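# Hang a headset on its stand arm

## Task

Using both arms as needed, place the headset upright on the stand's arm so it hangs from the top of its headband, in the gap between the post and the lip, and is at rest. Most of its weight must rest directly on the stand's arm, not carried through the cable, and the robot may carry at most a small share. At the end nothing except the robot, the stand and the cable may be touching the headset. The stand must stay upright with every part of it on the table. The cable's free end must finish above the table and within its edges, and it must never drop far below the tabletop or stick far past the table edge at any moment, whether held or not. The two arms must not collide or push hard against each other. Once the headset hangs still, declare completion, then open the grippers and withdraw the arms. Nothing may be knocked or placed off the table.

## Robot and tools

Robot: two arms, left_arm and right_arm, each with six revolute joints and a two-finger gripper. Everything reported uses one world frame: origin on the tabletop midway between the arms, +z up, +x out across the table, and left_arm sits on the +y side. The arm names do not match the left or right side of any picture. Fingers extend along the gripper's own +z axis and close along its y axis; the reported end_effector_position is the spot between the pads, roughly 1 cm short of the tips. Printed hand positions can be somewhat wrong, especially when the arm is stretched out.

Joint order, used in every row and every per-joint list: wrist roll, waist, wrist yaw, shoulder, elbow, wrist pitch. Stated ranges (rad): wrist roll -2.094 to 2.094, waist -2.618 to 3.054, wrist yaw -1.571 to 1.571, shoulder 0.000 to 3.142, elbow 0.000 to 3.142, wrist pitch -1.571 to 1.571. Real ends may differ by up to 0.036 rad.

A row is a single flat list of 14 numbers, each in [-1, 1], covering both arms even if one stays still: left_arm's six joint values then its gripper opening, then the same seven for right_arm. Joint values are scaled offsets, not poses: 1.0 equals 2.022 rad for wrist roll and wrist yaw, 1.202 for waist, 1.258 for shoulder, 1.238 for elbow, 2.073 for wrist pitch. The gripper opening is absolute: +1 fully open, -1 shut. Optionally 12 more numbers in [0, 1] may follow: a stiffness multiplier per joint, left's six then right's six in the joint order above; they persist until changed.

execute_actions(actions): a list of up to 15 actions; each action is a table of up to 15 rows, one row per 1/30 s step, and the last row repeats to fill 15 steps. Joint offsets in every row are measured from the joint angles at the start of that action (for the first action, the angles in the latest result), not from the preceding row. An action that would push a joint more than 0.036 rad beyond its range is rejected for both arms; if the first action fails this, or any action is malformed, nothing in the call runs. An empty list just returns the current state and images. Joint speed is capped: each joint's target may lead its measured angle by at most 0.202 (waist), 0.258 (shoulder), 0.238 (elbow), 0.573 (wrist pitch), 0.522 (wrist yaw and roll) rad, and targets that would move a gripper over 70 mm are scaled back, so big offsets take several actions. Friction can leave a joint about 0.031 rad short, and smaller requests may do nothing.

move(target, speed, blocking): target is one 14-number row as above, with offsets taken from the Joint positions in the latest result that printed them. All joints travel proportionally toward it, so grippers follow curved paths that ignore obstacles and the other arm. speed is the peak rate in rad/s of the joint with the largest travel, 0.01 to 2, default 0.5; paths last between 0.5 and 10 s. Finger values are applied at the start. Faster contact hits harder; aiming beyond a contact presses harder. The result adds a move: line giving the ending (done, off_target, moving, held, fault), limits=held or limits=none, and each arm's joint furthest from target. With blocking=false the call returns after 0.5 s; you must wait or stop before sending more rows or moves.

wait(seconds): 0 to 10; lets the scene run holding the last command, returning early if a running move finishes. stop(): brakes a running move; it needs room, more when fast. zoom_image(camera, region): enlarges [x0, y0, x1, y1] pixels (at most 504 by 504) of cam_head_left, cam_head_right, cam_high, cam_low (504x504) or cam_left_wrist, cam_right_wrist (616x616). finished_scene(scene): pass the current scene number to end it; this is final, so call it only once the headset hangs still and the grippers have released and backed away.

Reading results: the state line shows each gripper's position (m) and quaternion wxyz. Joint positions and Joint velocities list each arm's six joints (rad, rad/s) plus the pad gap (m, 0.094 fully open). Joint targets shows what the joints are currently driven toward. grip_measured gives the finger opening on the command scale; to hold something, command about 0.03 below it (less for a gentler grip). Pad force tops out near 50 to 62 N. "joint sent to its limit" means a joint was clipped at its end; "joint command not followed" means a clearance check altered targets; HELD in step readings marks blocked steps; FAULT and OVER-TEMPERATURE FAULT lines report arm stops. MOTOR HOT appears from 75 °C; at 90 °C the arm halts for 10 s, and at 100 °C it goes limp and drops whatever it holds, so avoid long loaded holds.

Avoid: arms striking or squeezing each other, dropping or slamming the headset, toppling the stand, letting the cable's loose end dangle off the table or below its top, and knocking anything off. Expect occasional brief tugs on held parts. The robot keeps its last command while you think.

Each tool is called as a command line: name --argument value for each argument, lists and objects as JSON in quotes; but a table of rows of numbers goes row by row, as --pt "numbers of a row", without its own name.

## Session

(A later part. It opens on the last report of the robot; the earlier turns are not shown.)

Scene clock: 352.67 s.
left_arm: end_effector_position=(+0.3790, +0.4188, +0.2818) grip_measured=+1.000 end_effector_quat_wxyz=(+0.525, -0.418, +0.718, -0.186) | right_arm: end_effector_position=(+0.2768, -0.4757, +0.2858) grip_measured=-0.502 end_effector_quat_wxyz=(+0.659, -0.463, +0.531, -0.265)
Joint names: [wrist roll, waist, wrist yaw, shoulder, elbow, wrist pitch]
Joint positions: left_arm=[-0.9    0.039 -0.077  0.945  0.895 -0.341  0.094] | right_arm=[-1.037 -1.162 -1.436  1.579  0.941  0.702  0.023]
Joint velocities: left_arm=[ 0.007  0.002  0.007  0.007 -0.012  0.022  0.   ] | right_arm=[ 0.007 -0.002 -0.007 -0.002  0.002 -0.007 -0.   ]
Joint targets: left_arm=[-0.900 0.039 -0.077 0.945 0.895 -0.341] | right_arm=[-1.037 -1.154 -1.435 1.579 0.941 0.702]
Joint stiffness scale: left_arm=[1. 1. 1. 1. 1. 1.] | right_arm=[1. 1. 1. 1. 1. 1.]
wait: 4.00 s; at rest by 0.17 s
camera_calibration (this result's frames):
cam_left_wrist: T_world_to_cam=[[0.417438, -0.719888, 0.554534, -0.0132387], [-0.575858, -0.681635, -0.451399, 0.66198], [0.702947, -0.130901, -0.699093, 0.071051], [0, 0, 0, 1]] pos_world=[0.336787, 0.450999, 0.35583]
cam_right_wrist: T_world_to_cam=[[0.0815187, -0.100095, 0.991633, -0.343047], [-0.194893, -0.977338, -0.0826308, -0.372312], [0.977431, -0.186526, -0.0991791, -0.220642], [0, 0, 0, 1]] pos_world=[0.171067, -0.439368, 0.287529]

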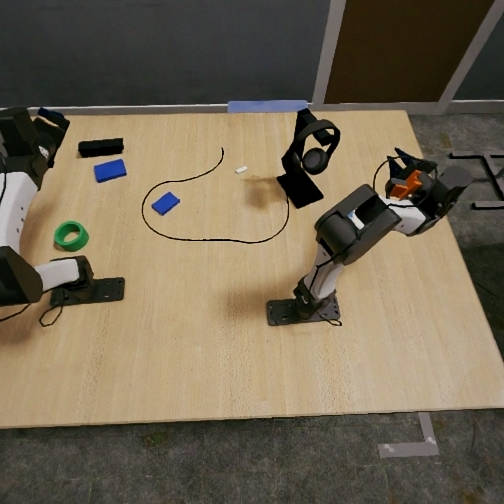

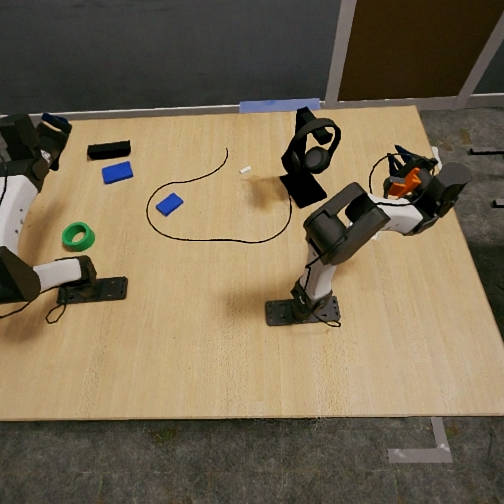

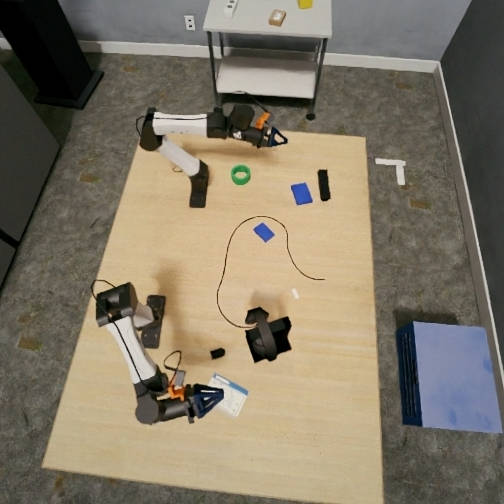

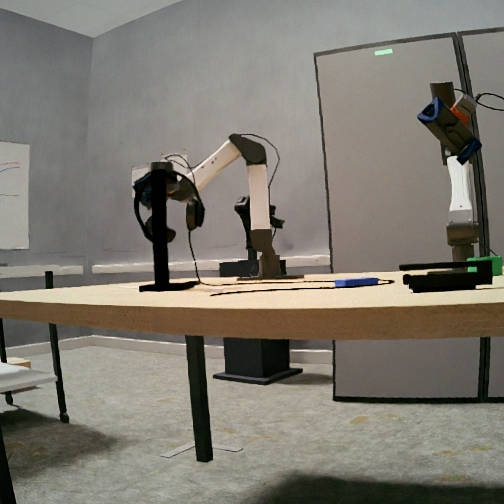

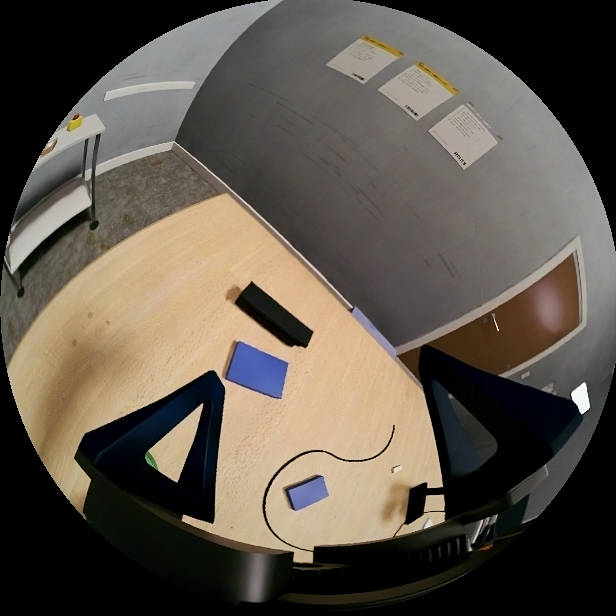

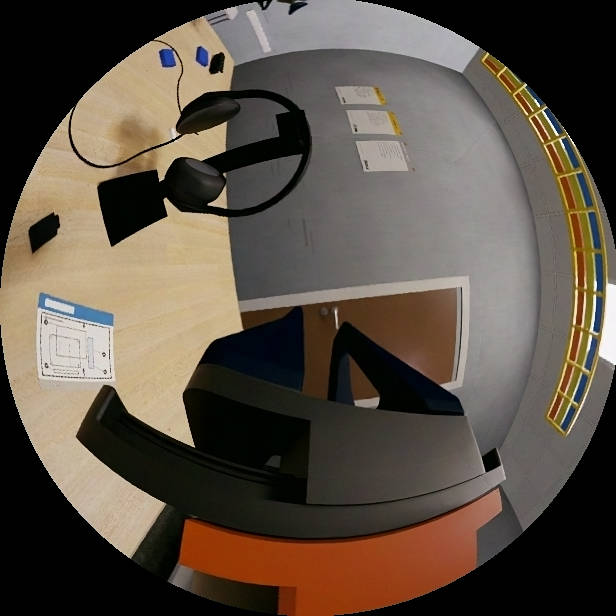

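move --target '[0,0,0,0,0,0,1,0.39,0.285,0.09,0.12,0.02,0.045,-0.2]' --speed 0.4

move --target '[0,0,0,0,0,0,1,0,0.12,0.068,0.03,0.04,0.01,-0.2]' --speed 0.15

Scene clock: 366.60 s.
left_arm: end_effector_position=(+0.3790, +0.4188, +0.2818) grip_measured=+1.000 end_effector_quat_wxyz=(+0.525, -0.418, +0.718, -0.186) | right_arm: end_effector_position=(+0.3685, -0.4015, +0.2443) grip_measured=-0.202 end_effector_quat_wxyz=(+0.701, -0.257, +0.659, +0.084)
Joint names: [wrist roll, waist, wrist yaw, shoulder, elbow, wrist pitch]
Joint positions: left_arm=[-0.9    0.039 -0.077  0.945  0.895 -0.341  0.094] | right_arm=[-0.258 -0.831 -1.261  1.72   0.941  0.773  0.037]
Joint velocities: left_arm=[ 0.081 -0.007 -0.037 -0.007  0.002 -0.037  0.   ] | right_arm=[-0.022  0.007 -0.007 -0.022  0.002 -0.007 -0.   ]
Joint targets: left_arm=[-0.900 0.039 -0.077 0.945 0.895 -0.341] | right_arm=[-0.249 -0.820 -1.254 1.731 0.965 0.795]
Joint stiffness scale: left_arm=[1. 1. 1. 1. 1. 1.] | right_arm=[1. 1. 1. 1. 1. 1.]
move: off_target (right_arm); limits=none; left_arm: farthest joint: the waist, 0.000 radians from its target (0.000 radians at the start); right_arm: farthest joint: the elbow, 0.025 radians from its target (0.025 radians at the start)
camera_calibration (this result's frames):
cam_left_wrist: T_world_to_cam=[[0.417438, -0.719888, 0.554534, -0.0132387], [-0.575858, -0.681635, -0.451399, 0.66198], [0.702947, -0.130901, -0.699093, 0.071051], [0, 0, 0, 1]] pos_world=[0.336787, 0.450999, 0.35583]
cam_right_wrist: T_world_to_cam=[[0.435325, -0.700681, 0.565278, -0.569378], [-0.206774, -0.688928, -0.69471, -0.0156464], [0.876206, 0.18554, -0.44479, -0.029412], [0, 0, 0, 1]] pos_world=[0.2704, -0.404274, 0.297905]

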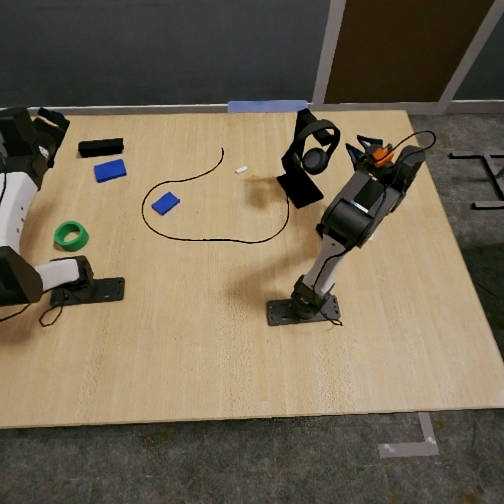

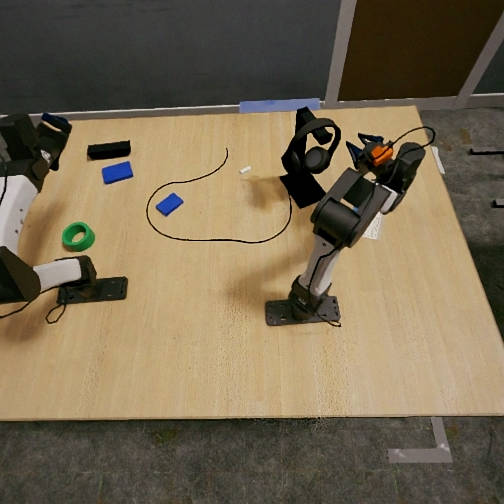

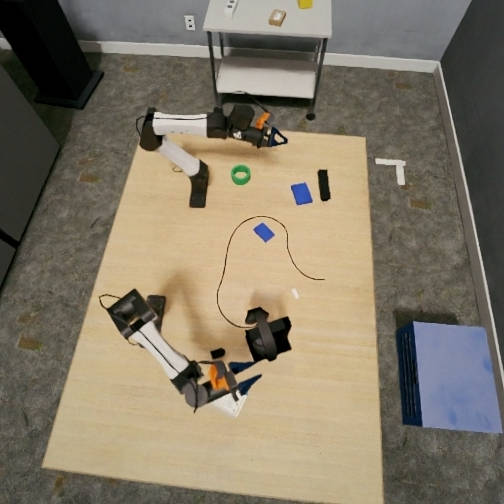

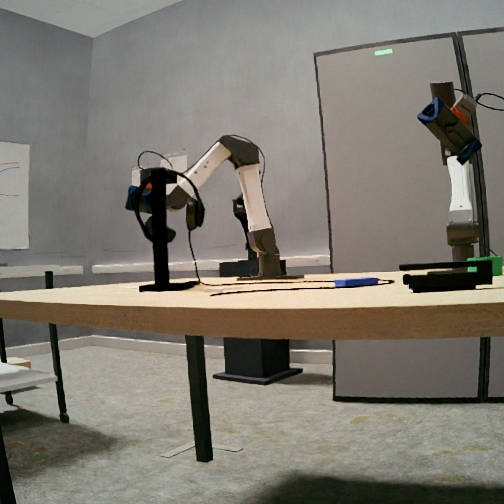

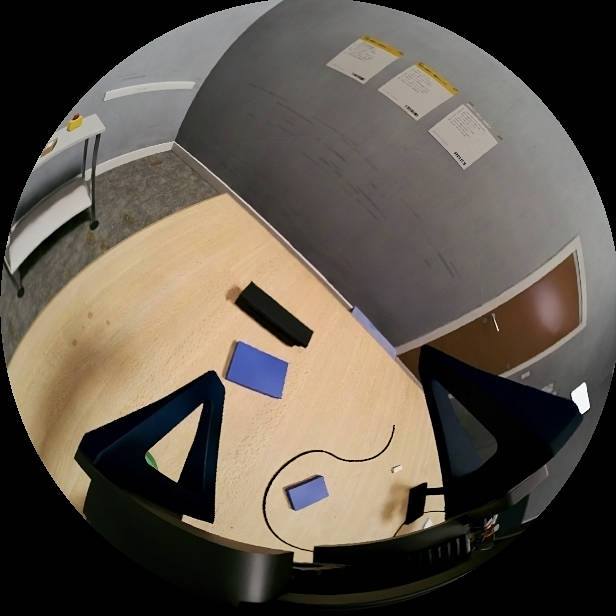

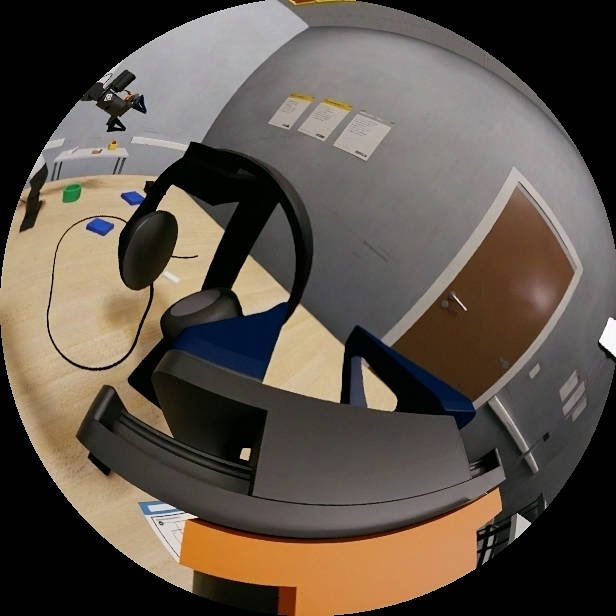

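Scene clock: 368.13 s.
left_arm: end_effector_position=(+0.3790, +0.4188, +0.2818) grip_measured=+1.000 end_effector_quat_wxyz=(+0.525, -0.418, +0.718, -0.186) | right_arm: end_effector_position=(+0.4035, -0.3694, +0.2421) grip_measured=-0.202 end_effector_quat_wxyz=(+0.701, -0.258, +0.660, +0.086)
Joint names: [wrist roll, waist, wrist yaw, shoulder, elbow, wrist pitch]
Joint positions: left_arm=[-0.9    0.039 -0.077  0.945  0.895 -0.341  0.094] | right_arm=[-0.258 -0.697 -1.131  1.746  0.964  0.774  0.037]
Joint velocities: left_arm=[ 0.022  0.007 -0.037  0.012 -0.007  0.007  0.   ] | right_arm=[-0.066  0.002 -0.022 -0.022 -0.007  0.007  0.001]
Joint targets: left_arm=[-0.900 0.039 -0.077 0.945 0.895 -0.341] | right_arm=[-0.258 -0.686 -1.123 1.757 0.990 0.794]
Joint stiffness scale: left_arm=[1. 1. 1. 1. 1. 1.] | right_arm=[1. 1. 1. 1. 1. 1.]
move: off_target (right_arm); limits=none; left_arm: farthest joint: the waist, 0.000 radians from its target (0.000 radians at the start); right_arm: farthest joint: the elbow, 0.027 radians from its target (0.050 radians at the start)
camera_calibration (this result's frames):
cam_left_wrist: T_world_to_cam=[[0.417438, -0.719888, 0.554534, -0.0132387], [-0.575858, -0.681635, -0.451399, 0.66198], [0.702947, -0.130901, -0.699093, 0.071051], [0, 0, 0, 1]] pos_world=[0.336787, 0.450999, 0.35583]
cam_right_wrist: T_world_to_cam=[[0.438514, -0.699953, 0.563712, -0.561496], [-0.206553, -0.688938, -0.694766, 0.0120799], [0.874666, 0.188228, -0.446687, -0.064943], [0, 0, 0, 1]] pos_world=[0.305523, -0.372475, 0.295906]

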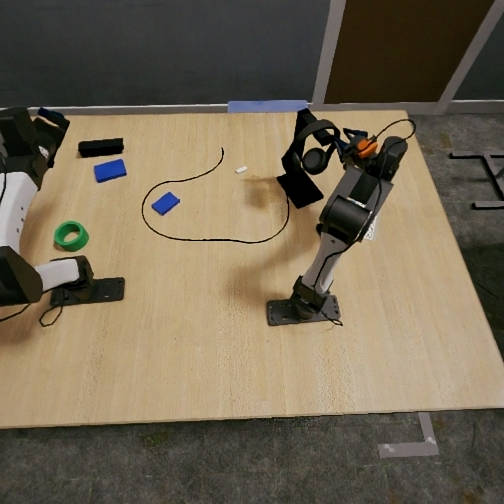

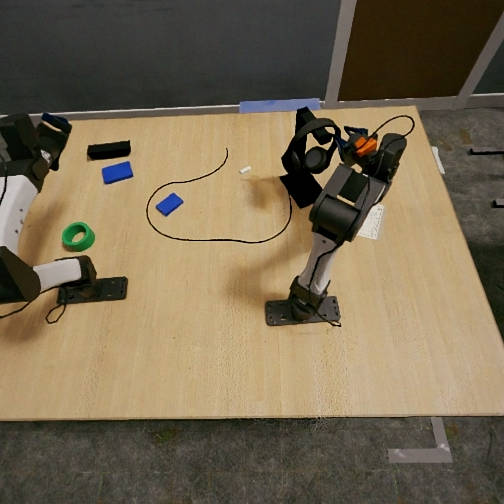

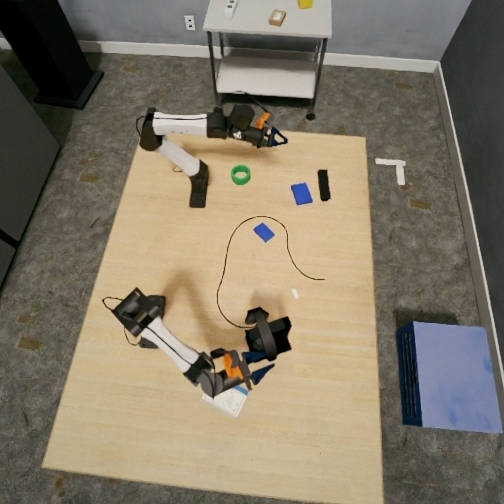

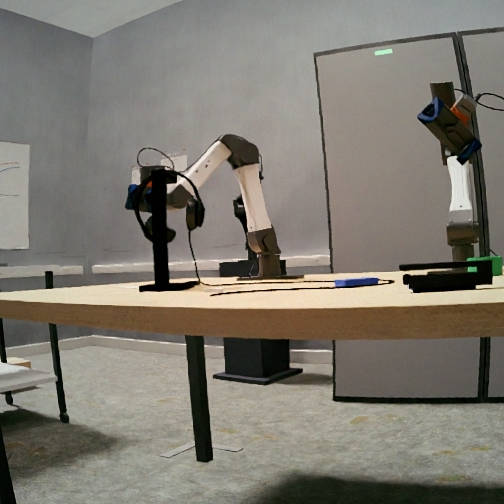

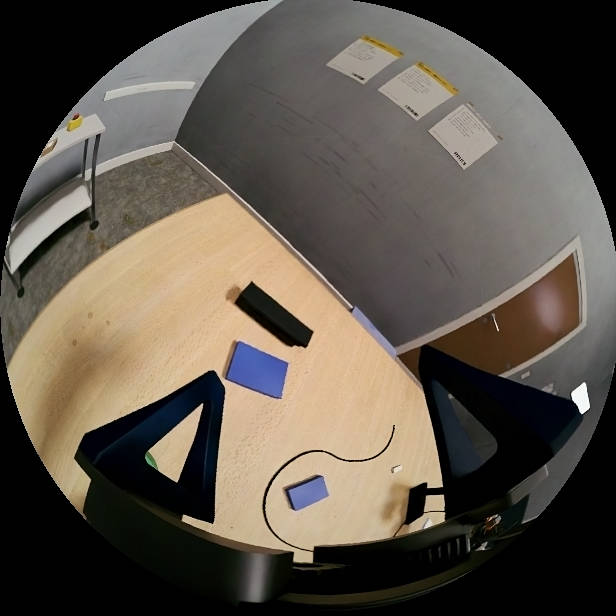

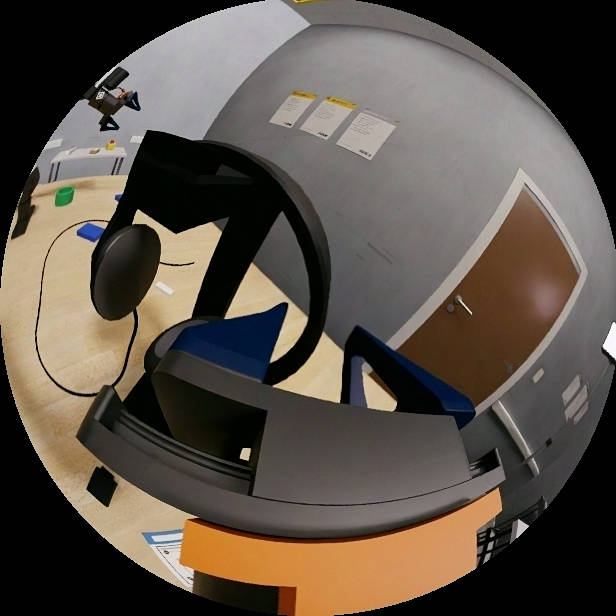

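Close, lift and roll.

move --target '[0,0,0,0,0,0,1,0,0,0,0,0,0,-0.9]'

move --target '[0,0,0,0,0,0,1,-0.28,0.045,0.027,-0.14,0,-0.065,-0.9]' --speed 0.2

zoom_image --camera "cam_low" --region '[90,130,260,300]'

Scene clock: 375.27 s.
left_arm: end_effector_position=(+0.3790, +0.4188, +0.2818) grip_measured=+1.000 end_effector_quat_wxyz=(+0.525, -0.418, +0.718, -0.186) | right_arm: end_effector_position=(+0.4037, -0.3697, +0.2405) grip_measured=-0.849 end_effector_quat_wxyz=(+0.700, -0.259, +0.661, +0.084)
Joint names: [wrist roll, waist, wrist yaw, shoulder, elbow, wrist pitch]
Joint positions: left_arm=[-0.9    0.039 -0.077  0.945  0.895 -0.341  0.094] | right_arm=[-0.268 -0.697 -1.13   1.748  0.964  0.767  0.007]
Joint velocities: left_arm=[-0.007 -0.017 -0.007  0.002  0.017 -0.051  0.   ] | right_arm=[-0.081 -0.002 -0.037 -0.012  0.007 -0.022 -0.   ]
Joint targets: left_arm=[-0.900 0.039 -0.077 0.945 0.895 -0.341] | right_arm=[-0.258 -0.697 -1.131 1.746 0.964 0.774]
Joint stiffness scale: left_arm=[1. 1. 1. 1. 1. 1.] | right_arm=[1. 1. 1. 1. 1. 1.]
move: done; limits=none; left_arm: farthest joint: the waist, 0.000 radians from its target (0.000 radians at the start); right_arm: farthest joint: the wrist roll, 0.010 radians from its target (0.000 radians at the start)
camera_calibration (this result's frames):
cam_left_wrist: T_world_to_cam=[[0.417438, -0.719888, 0.554534, -0.0132387], [-0.575858, -0.681635, -0.451399, 0.66198], [0.702947, -0.130901, -0.699093, 0.071051], [0, 0, 0, 1]] pos_world=[0.336787, 0.450999, 0.35583]
cam_right_wrist: T_world_to_cam=[[0.439178, -0.698147, 0.565432, -0.560836], [-0.208469, -0.691392, -0.69175, 0.00997186], [0.873878, 0.185926, -0.449186, -0.065747], [0, 0, 0, 1]] pos_world=[0.30584, -0.372427, 0.29448]

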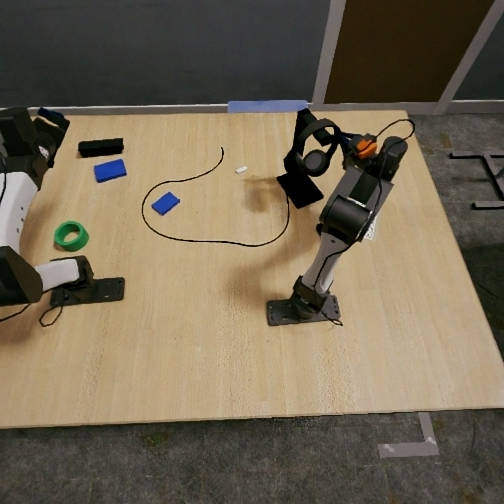

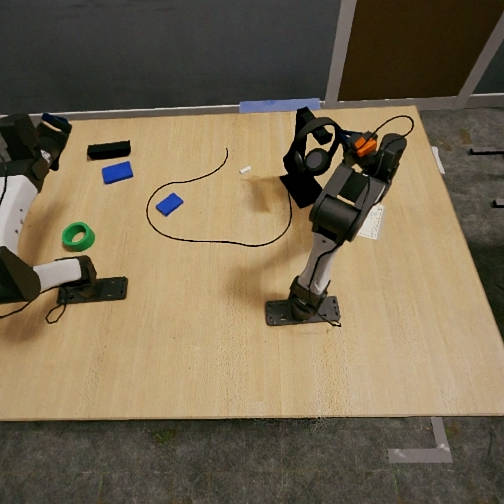

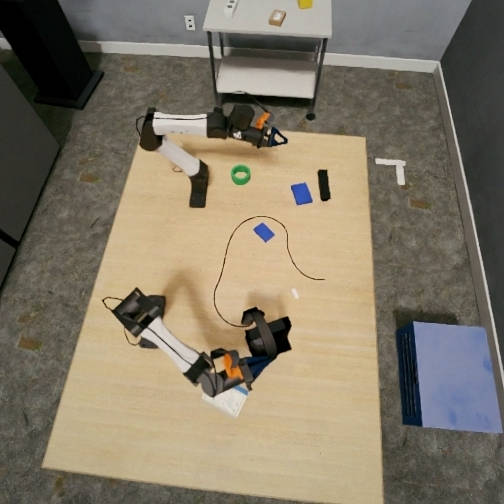

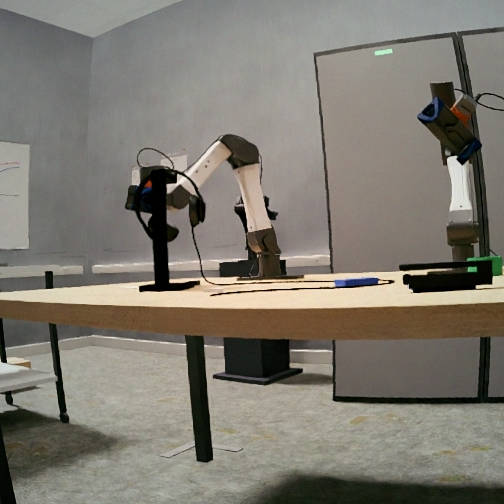

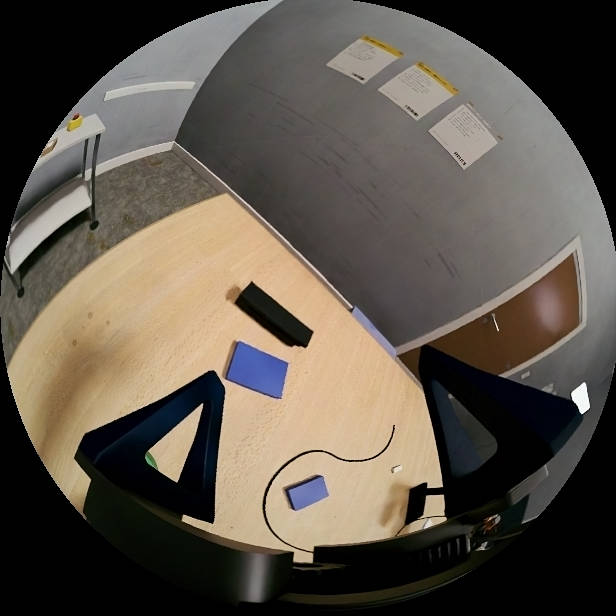

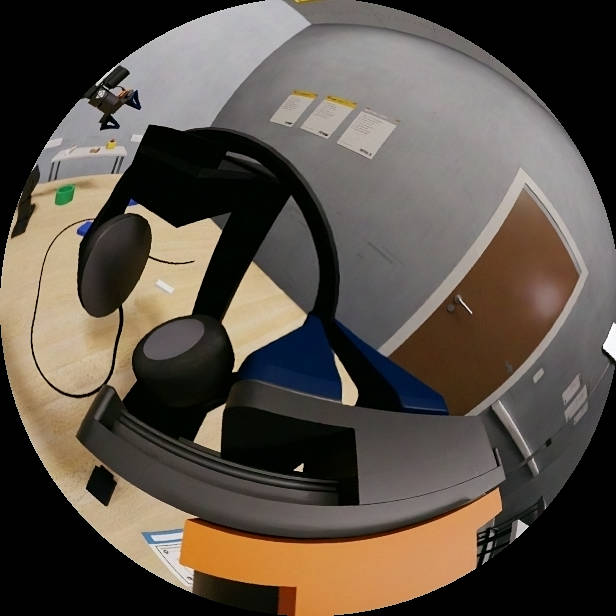

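Scene clock: 378.70 s.
left_arm: end_effector_position=(+0.3790, +0.4188, +0.2818) grip_measured=+1.000 end_effector_quat_wxyz=(+0.525, -0.418, +0.718, -0.186) | right_arm: end_effector_position=(+0.3941, -0.3459, +0.2787) grip_measured=-0.849 end_effector_quat_wxyz=(+0.695, -0.431, +0.564, -0.115)
Joint names: [wrist roll, waist, wrist yaw, shoulder, elbow, wrist pitch]
Joint positions: left_arm=[-0.9    0.039 -0.077  0.945  0.895 -0.341  0.094] | right_arm=[-0.829 -0.656 -1.083  1.597  0.964  0.619  0.007]
Joint velocities: left_arm=[ 0.007  0.002 -0.007 -0.007 -0.012 -0.022  0.   ] | right_arm=[-0.051  0.007 -0.037 -0.007  0.012 -0.051  0.   ]
Joint targets: left_arm=[-0.900 0.039 -0.077 0.945 0.895 -0.341] | right_arm=[-0.834 -0.643 -1.075 1.571 0.964 0.633]
Joint stiffness scale: left_arm=[1. 1. 1. 1. 1. 1.] | right_arm=[1. 1. 1. 1. 1. 1.]
move: off_target (right_arm); limits=none; left_arm: farthest joint: the waist, 0.000 radians from its target (0.000 radians at the start); right_arm: farthest joint: the shoulder, 0.025 radians from its target (0.176 radians at the start)
camera_calibration (this result's frames):
cam_left_wrist: T_world_to_cam=[[0.417438, -0.719888, 0.554534, -0.0132387], [-0.575858, -0.681635, -0.451399, 0.66198], [0.702947, -0.130901, -0.699093, 0.071051], [0, 0, 0, 1]] pos_world=[0.336787, 0.450999, 0.35583]
cam_right_wrist: T_world_to_cam=[[0.23598, -0.320186, 0.917494, -0.448918], [-0.0726037, -0.947329, -0.311924, -0.197124], [0.969042, 0.00699446, -0.246797, -0.200394], [0, 0, 0, 1]] pos_world=[0.285813, -0.329077, 0.300934]

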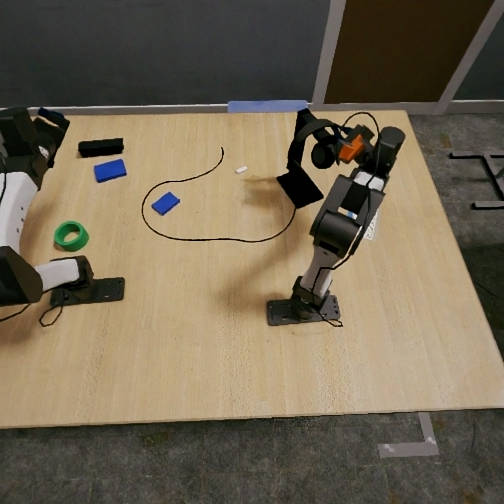

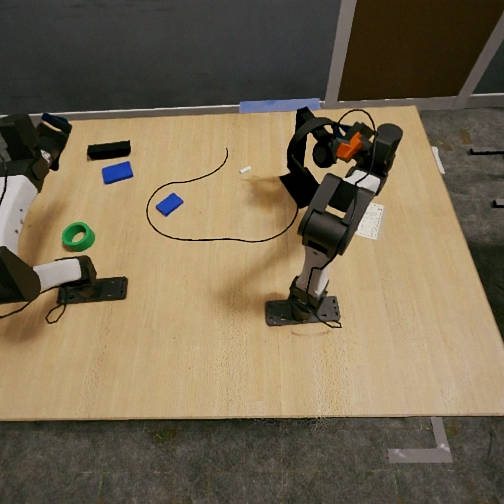

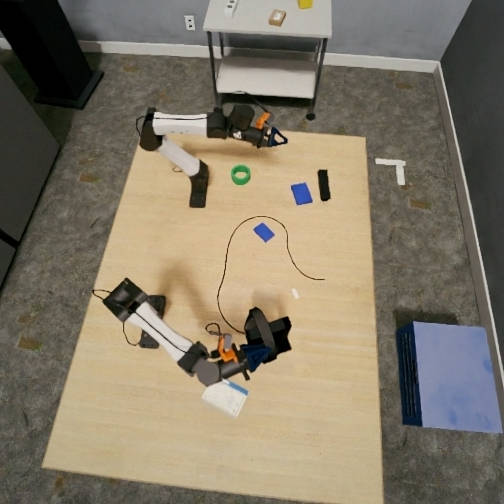

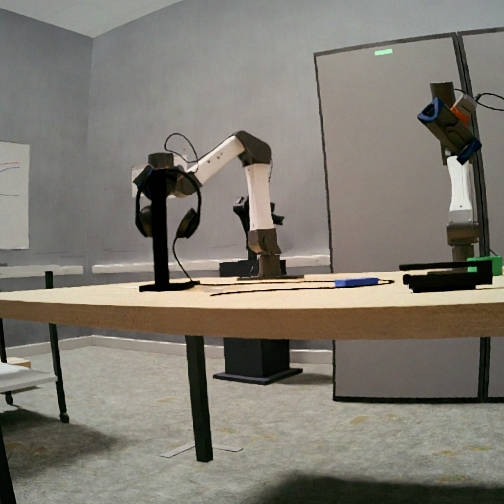

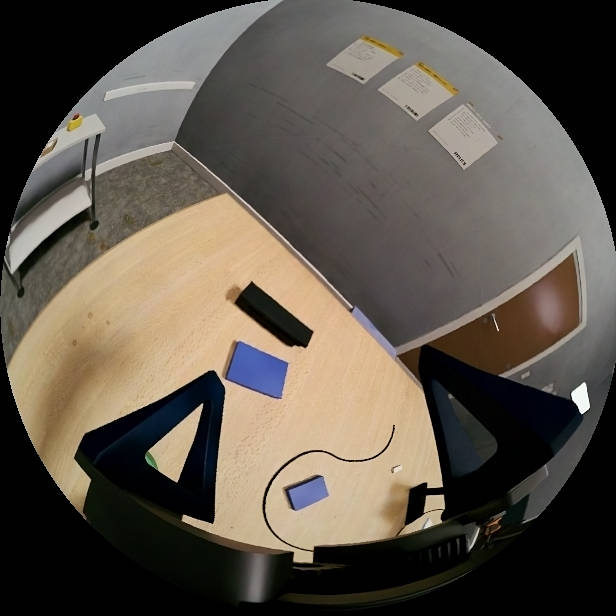

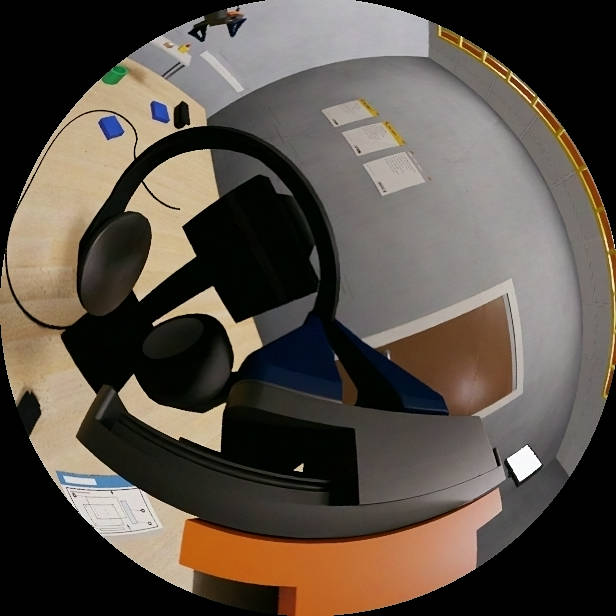

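Region (90, 130, 260, 300) of cam_low's 504x504 image, scaled by 2.965, with more detail than that image has.

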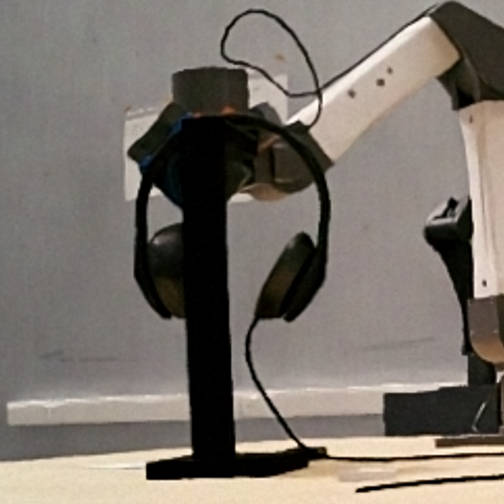

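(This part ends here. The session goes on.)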